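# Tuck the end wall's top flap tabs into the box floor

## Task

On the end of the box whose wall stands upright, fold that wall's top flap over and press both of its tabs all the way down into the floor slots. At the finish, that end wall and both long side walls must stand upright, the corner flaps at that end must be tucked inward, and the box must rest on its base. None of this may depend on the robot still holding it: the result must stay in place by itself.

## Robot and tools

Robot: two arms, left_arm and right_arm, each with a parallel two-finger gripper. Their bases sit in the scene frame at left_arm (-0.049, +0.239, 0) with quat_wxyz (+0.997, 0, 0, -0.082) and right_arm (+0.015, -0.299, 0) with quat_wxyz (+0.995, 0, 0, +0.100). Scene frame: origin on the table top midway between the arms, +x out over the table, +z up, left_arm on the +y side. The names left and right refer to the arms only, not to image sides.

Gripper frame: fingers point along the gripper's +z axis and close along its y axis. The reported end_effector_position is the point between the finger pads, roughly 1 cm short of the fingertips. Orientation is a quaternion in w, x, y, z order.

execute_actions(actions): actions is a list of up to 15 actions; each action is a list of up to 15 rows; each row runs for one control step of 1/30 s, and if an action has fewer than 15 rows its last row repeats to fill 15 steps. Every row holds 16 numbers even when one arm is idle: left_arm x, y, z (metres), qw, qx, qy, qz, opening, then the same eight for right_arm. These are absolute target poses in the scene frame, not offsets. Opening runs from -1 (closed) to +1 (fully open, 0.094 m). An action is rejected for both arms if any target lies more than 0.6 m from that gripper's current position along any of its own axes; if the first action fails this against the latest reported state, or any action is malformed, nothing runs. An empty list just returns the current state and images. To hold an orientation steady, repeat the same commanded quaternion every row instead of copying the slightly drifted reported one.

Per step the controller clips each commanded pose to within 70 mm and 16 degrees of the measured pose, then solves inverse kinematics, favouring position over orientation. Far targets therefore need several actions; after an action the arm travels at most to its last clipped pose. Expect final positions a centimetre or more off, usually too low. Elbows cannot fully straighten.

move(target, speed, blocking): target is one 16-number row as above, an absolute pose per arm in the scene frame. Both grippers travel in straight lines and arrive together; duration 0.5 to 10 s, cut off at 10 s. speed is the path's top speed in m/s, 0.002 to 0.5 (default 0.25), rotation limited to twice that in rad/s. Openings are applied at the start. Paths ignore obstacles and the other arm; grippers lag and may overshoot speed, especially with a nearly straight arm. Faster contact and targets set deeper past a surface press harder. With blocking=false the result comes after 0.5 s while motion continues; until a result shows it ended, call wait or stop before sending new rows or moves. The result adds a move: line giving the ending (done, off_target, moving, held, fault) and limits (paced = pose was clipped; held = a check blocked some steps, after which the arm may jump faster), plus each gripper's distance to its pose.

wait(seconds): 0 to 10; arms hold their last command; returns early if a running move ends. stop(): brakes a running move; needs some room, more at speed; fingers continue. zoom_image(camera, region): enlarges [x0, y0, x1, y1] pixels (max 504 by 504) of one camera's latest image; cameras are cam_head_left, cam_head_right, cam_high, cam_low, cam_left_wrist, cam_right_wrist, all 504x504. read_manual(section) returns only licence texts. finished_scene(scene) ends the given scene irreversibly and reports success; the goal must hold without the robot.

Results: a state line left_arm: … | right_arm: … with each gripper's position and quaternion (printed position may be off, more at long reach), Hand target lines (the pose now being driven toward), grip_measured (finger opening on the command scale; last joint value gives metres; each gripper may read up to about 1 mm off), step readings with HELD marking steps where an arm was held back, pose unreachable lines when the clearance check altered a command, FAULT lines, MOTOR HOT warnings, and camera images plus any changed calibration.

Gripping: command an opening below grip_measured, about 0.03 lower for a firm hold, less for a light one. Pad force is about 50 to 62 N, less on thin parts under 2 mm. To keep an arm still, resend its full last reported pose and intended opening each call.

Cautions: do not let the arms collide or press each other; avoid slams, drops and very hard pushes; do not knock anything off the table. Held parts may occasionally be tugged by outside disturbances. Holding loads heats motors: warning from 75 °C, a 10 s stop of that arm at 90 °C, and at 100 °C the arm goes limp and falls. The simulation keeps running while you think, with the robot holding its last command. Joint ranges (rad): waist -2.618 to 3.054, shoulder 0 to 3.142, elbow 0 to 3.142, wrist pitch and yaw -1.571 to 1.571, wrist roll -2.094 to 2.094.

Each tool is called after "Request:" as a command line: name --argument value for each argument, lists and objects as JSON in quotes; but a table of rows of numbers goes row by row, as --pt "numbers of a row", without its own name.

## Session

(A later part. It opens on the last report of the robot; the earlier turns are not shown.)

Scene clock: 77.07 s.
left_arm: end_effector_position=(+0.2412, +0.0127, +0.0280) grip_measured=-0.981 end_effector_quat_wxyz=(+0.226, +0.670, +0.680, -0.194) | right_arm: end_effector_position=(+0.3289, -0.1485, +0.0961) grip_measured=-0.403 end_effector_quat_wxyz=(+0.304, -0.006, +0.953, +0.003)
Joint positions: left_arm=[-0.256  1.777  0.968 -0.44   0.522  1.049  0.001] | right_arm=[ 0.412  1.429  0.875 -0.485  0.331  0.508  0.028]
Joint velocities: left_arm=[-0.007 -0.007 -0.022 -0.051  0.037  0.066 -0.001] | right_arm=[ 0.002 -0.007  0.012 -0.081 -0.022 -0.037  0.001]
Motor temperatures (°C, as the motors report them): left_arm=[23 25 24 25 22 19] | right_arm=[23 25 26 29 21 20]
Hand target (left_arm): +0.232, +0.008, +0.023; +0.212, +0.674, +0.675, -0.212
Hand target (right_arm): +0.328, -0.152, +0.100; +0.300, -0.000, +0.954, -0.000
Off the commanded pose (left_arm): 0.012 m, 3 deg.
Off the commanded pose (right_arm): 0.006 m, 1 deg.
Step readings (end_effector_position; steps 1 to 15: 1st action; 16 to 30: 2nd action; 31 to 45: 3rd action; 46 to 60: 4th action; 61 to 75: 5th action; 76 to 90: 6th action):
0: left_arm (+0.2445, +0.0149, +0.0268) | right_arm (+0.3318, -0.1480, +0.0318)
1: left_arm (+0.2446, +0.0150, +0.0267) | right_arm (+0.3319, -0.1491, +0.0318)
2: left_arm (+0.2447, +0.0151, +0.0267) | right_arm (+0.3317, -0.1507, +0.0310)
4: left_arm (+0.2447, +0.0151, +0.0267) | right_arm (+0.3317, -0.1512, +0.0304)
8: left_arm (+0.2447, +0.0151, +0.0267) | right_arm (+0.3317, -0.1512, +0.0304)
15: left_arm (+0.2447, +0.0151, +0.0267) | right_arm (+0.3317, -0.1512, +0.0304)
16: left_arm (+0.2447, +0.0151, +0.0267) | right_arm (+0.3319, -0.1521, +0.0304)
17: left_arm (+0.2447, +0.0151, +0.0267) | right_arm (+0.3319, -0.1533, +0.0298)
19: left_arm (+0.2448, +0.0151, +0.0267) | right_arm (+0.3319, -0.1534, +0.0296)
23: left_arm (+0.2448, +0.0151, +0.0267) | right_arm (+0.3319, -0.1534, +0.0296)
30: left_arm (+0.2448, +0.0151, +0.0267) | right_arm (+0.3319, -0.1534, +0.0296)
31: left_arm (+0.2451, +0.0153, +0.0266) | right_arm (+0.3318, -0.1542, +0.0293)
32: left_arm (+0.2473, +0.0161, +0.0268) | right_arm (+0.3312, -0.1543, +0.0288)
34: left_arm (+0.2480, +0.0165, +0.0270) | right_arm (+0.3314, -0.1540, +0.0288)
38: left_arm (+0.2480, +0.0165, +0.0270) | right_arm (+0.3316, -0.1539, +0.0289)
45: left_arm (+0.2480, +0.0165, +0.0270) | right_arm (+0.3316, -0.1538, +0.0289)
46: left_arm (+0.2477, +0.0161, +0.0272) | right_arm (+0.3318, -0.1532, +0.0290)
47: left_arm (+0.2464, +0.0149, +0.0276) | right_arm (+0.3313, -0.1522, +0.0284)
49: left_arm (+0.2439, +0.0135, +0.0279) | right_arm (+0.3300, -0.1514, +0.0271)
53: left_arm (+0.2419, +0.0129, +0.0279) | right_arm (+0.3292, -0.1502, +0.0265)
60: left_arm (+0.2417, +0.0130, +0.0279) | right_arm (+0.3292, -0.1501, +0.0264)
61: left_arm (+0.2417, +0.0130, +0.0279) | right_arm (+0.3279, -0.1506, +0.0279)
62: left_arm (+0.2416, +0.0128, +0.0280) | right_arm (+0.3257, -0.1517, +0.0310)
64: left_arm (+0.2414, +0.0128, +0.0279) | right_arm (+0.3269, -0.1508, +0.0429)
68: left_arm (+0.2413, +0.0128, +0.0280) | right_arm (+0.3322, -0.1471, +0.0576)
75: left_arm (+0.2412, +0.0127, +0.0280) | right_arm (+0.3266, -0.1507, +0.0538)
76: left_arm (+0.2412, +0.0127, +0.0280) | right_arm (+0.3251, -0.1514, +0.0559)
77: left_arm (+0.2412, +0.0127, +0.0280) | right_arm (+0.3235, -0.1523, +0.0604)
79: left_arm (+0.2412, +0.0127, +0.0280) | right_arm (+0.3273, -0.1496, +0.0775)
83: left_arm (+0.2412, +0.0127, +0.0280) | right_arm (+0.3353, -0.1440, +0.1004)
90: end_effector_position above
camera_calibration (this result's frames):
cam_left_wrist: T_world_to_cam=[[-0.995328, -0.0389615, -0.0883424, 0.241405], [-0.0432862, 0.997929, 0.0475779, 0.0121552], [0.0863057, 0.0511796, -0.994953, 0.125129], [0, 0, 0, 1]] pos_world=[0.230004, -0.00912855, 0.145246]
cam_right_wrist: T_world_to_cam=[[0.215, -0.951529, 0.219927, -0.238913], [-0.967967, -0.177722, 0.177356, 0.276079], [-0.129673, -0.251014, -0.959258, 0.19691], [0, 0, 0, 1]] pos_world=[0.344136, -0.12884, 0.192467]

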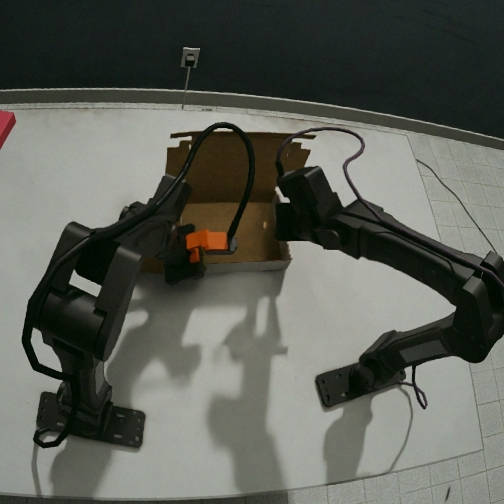

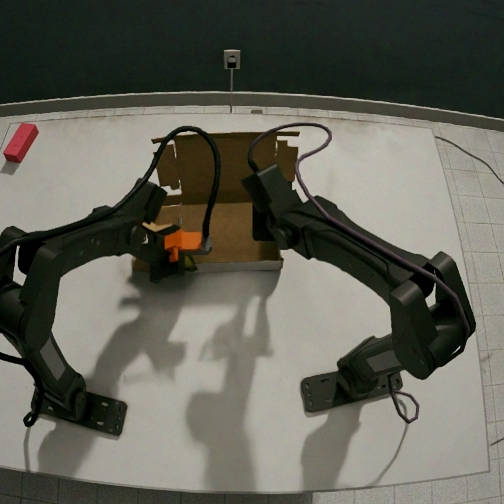

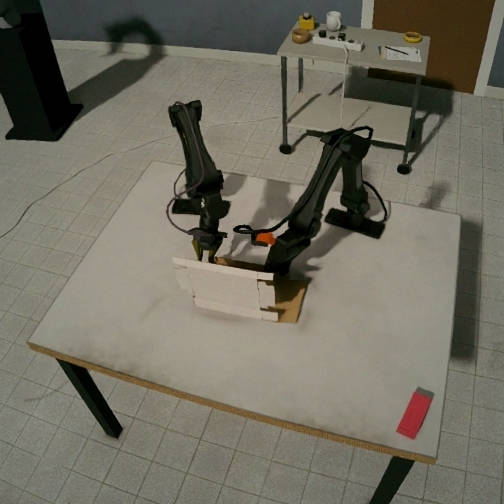

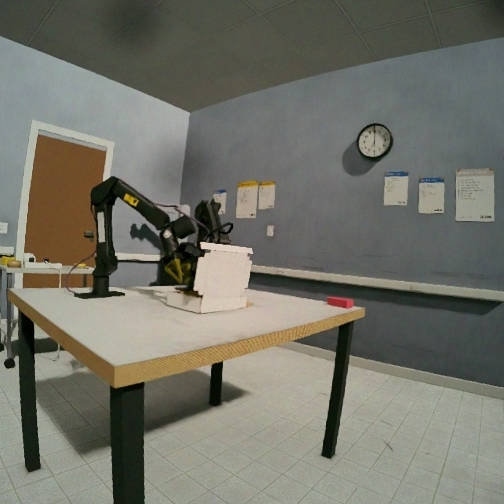

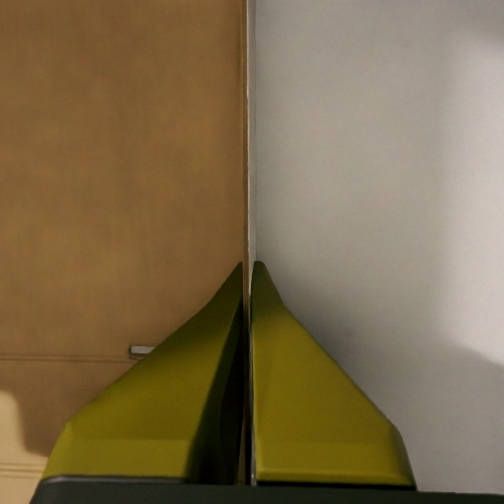

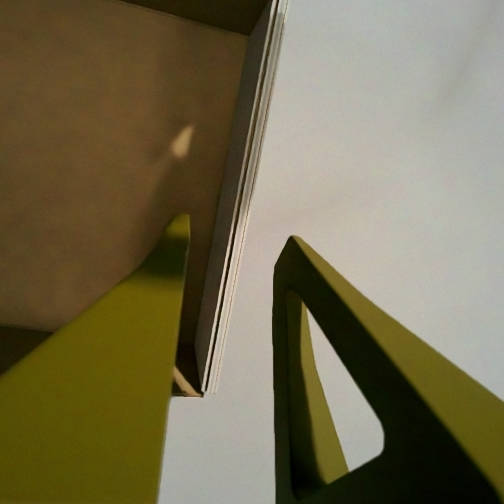

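Request:
execute_actions --actions '[[[0.24,0.012,0.025,0.212,0.675,0.675,-0.212,-0.5,0.31,-0.20,0.13,0.3,0,0.954,0,-0.4]],[[0.24,0.012,0.07,0.212,0.675,0.675,-0.212,-0.5,0.28,-0.26,0.15,0.3,0,0.954,0,-0.4]],[[0.24,0.012,0.12,0.212,0.675,0.675,-0.212,-0.5,0.27,-0.29,0.15,0.3,0,0.954,0,-0.4]]]'

Request:
move --target '[0.31,-0.06,0.12,0.354,0.612,0.612,-0.354,1,0.27,-0.29,0.15,0.3,0,0.954,0,-0.4]'

Scene clock: 82.77 s.
left_arm: end_effector_position=(+0.2436, +0.0088, +0.1193) grip_measured=-0.502 end_effector_quat_wxyz=(+0.222, +0.677, +0.672, -0.203) | right_arm: end_effector_position=(+0.2755, -0.2901, +0.1511) grip_measured=-0.403 end_effector_quat_wxyz=(+0.304, +0.006, +0.953, -0.003)
Joint positions: left_arm=[-0.256  1.675  1.24  -0.834  0.539  1.073  0.023] | right_arm=[-0.139  0.946  0.789 -0.797  0.043  0.058  0.028]
Joint velocities: left_arm=[-0.022  0.007 -0.002 -0.125 -0.051 -0.051 -0.   ] | right_arm=[-0.012 -0.007 -0.007 -0.051 -0.051 -0.11  -0.001]
Motor temperatures (°C, as the motors report them): left_arm=[23 25 24 25 22 19] | right_arm=[23 25 26 28 21 20]
Hand target (left_arm): +0.240, +0.012, +0.120; +0.212, +0.674, +0.675, -0.212
Hand target (right_arm): +0.270, -0.290, +0.150; +0.300, +0.001, +0.954, +0.001
Off the commanded pose (left_arm): 0.005 m, 2 deg.
Off the commanded pose (right_arm): 0.006 m, 1 deg.
Step readings (end_effector_position; steps 1 to 15: 1st action; 16 to 30: 2nd action; 31 to 45: 3rd action):
0: left_arm (+0.2412, +0.0127, +0.0280) | right_arm (+0.3269, -0.1499, +0.0947)
1: left_arm (+0.2407, +0.0126, +0.0277) | right_arm (+0.3260, -0.1525, +0.0969)
2: left_arm (+0.2408, +0.0122, +0.0274) | right_arm (+0.3235, -0.1621, +0.1010)
4: left_arm (+0.2407, +0.0117, +0.0257) | right_arm (+0.3220, -0.1852, +0.1170)
8: left_arm (+0.2387, +0.0122, +0.0235) | right_arm (+0.3196, -0.1986, +0.1334)
15: left_arm (+0.2376, +0.0124, +0.0234) | right_arm (+0.3125, -0.1984, +0.1281)
16: left_arm (+0.2365, +0.0131, +0.0257) | right_arm (+0.3108, -0.2019, +0.1291)
17: left_arm (+0.2351, +0.0137, +0.0302) | right_arm (+0.3072, -0.2147, +0.1313)
19: left_arm (+0.2390, +0.0120, +0.0457) | right_arm (+0.2992, -0.2453, +0.1420)
23: left_arm (+0.2490, +0.0069, +0.0692) | right_arm (+0.2912, -0.2629, +0.1550)
30: left_arm (+0.2429, +0.0094, +0.0683) | right_arm (+0.2836, -0.2590, +0.1491)
31: left_arm (+0.2412, +0.0104, +0.0709) | right_arm (+0.2829, -0.2612, +0.1490)
32: left_arm (+0.2394, +0.0113, +0.0758) | right_arm (+0.2820, -0.2708, +0.1490)
34: left_arm (+0.2429, +0.0097, +0.0933) | right_arm (+0.2790, -0.2887, +0.1504)
38: left_arm (+0.2509, +0.0057, +0.1203) | right_arm (+0.2769, -0.2939, +0.1522)
45: end_effector_position above
camera_calibration (this result's frames):
cam_left_wrist: T_world_to_cam=[[-0.99686, -0.014745, -0.0778024, 0.250632], [-0.0180883, 0.998935, 0.0424433, 0.00621731], [0.0770937, 0.0437173, -0.996065, 0.21842], [0, 0, 0, 1]] pos_world=[0.233119, -0.0120639, 0.236797]
cam_right_wrist: T_world_to_cam=[[0.190387, -0.95615, 0.222551, -0.369167], [-0.972334, -0.152405, 0.177031, 0.198092], [-0.13535, -0.250099, -0.958713, 0.208959], [0, 0, 0, 1]] pos_world=[0.291179, -0.270529, 0.247422]

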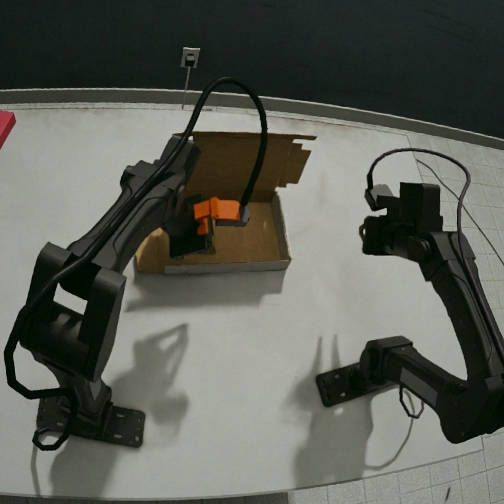

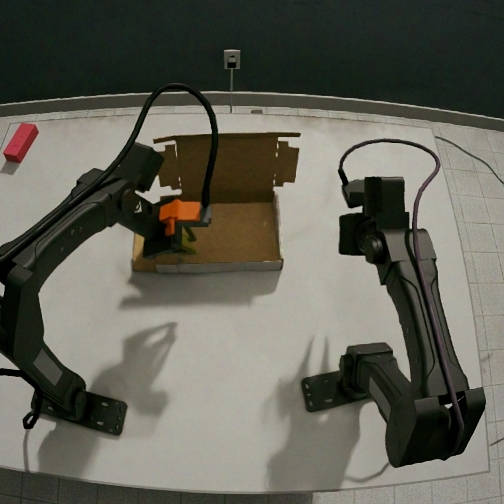

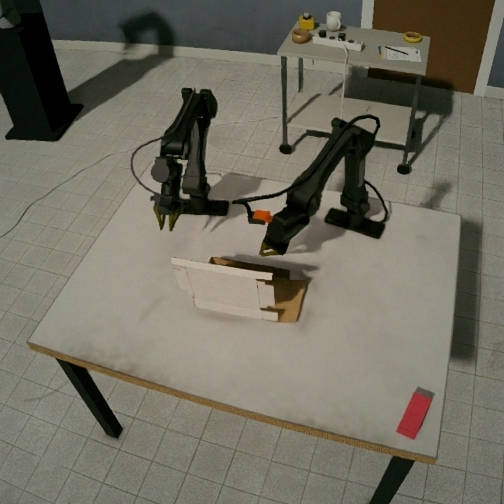

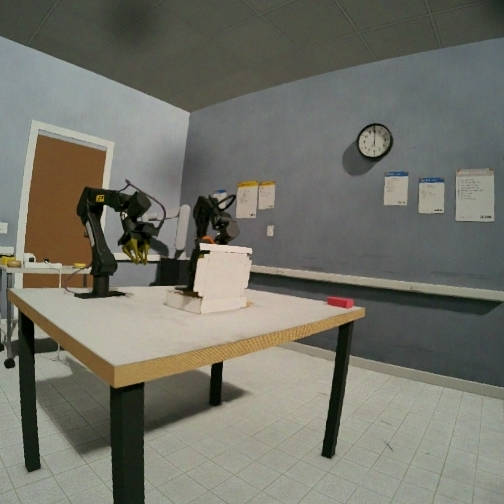

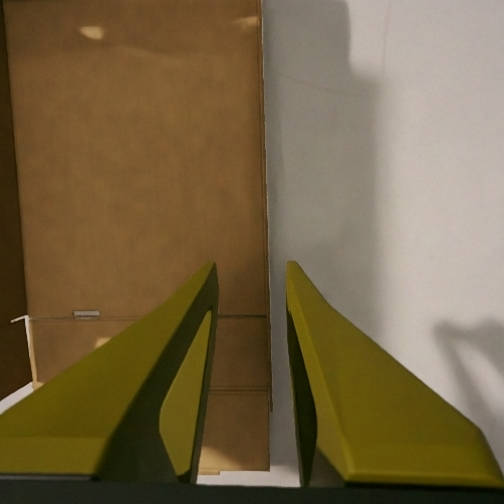

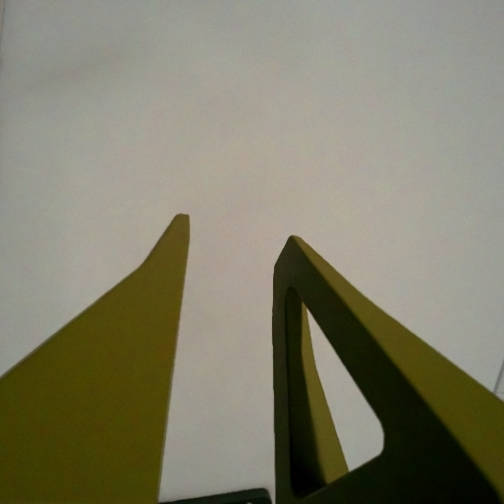

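Scene clock: 84.40 s.
left_arm: end_effector_position=(+0.3068, -0.0616, +0.1178) grip_measured=+0.999 end_effector_quat_wxyz=(+0.355, +0.619, +0.611, -0.344) | right_arm: end_effector_position=(+0.2755, -0.2893, +0.1510) grip_measured=-0.403 end_effector_quat_wxyz=(+0.304, +0.001, +0.953, -0.002)
Joint positions: left_arm=[-0.232  1.93   1.291 -0.346  0.909  0.894  0.094] | right_arm=[-0.139  0.946  0.789 -0.797  0.039  0.05   0.028]
Joint velocities: left_arm=[-0.002  0.007  0.017  0.022 -0.022  0.022  0.   ] | right_arm=[-0.017  0.012  0.012 -0.022  0.007 -0.007  0.001]
Motor temperatures (°C, as the motors report them): left_arm=[23 25 24 25 22 19] | right_arm=[23 25 26 28 21 20]
Hand target (left_arm): +0.309, -0.061, +0.120; +0.356, +0.613, +0.612, -0.352
Hand target (right_arm): +0.270, -0.290, +0.150; +0.300, +0.000, +0.954, +0.000
Off the commanded pose (left_arm): 0.004 m, 1 deg.
Off the commanded pose (right_arm): 0.006 m, 1 deg.
move: done
camera_calibration (this result's frames):
cam_left_wrist: T_world_to_cam=[[-0.997791, -0.0310042, -0.0587481, 0.309577], [-0.00699207, 0.928502, -0.371261, 0.118741], [0.0660583, -0.37003, -0.926668, 0.18479], [0, 0, 0, 1]] pos_world=[0.297516, -0.0322751, 0.233509]
cam_right_wrist: T_world_to_cam=[[0.198999, -0.954133, 0.223671, -0.3704], [-0.970885, -0.16089, 0.177472, 0.195263], [-0.133345, -0.252476, -0.958371, 0.207826], [0, 0, 0, 1]] pos_world=[0.291, -0.269524, 0.247369]

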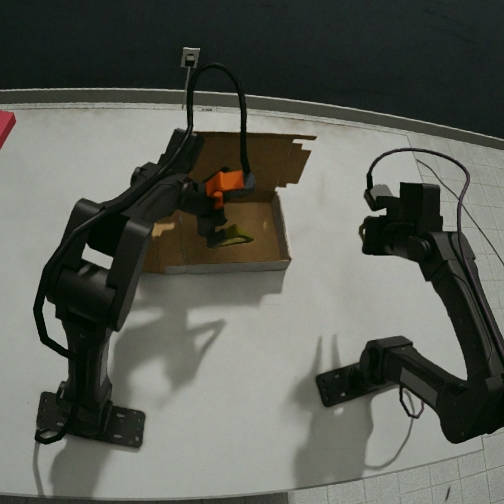

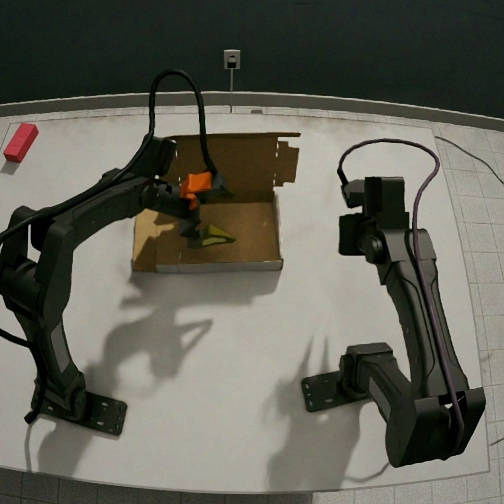

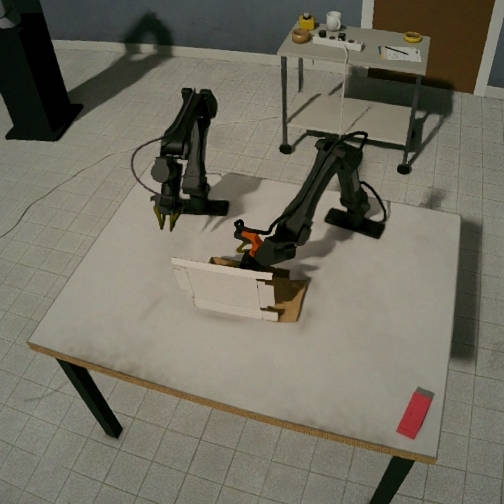

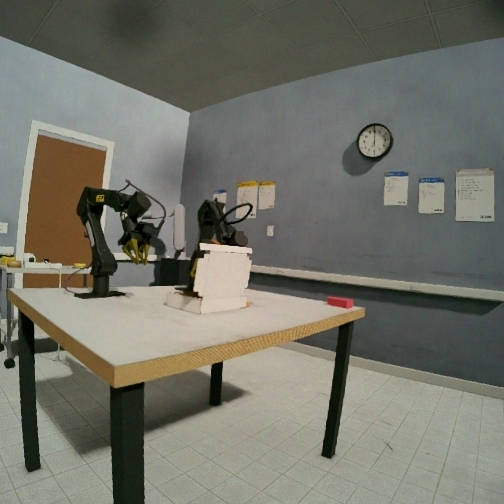

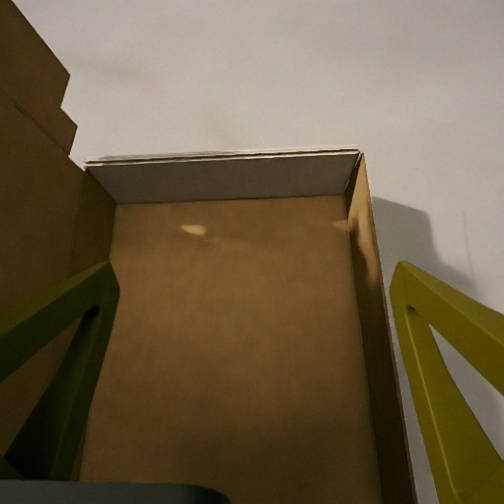

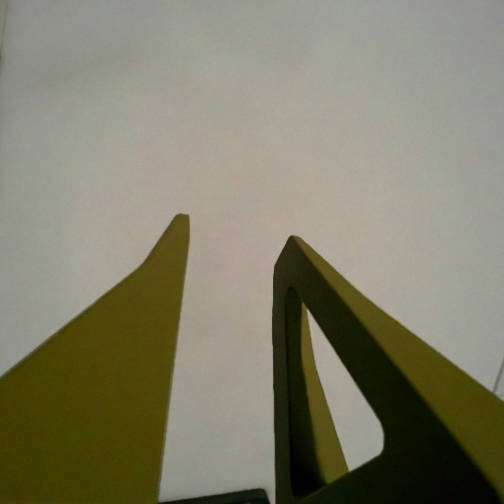

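Request:
zoom_image --camera "cam_left_wrist" --region '[70,120,390,240]'

Request:
zoom_image --camera "cam_low" --region '[150,260,260,330]'

Region (70, 120, 390, 240) of cam_left_wrist's 504x504 image, scaled by 1.575, with more detail than that image has; it fills the top 189 rows of this view, and the rest is white.

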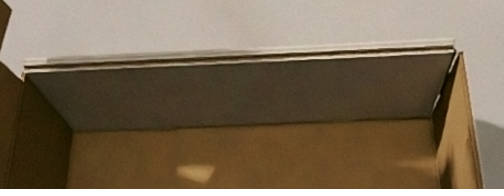

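Region (150, 260, 260, 330) of cam_low's 504x504 image, scaled by 4.582, with more detail than that image has; it fills the top 321 rows of this view, and the rest is white.

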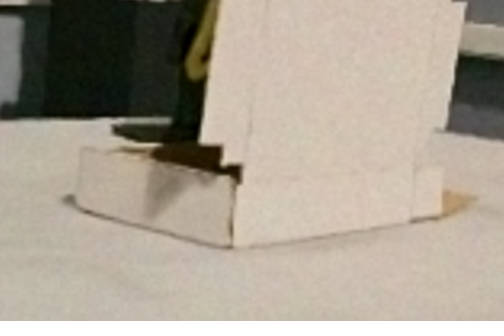

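Flap is flush with the floor and no tabs are visible.

Request:
finished_scene --scene 2

The scene is finished: the task was done.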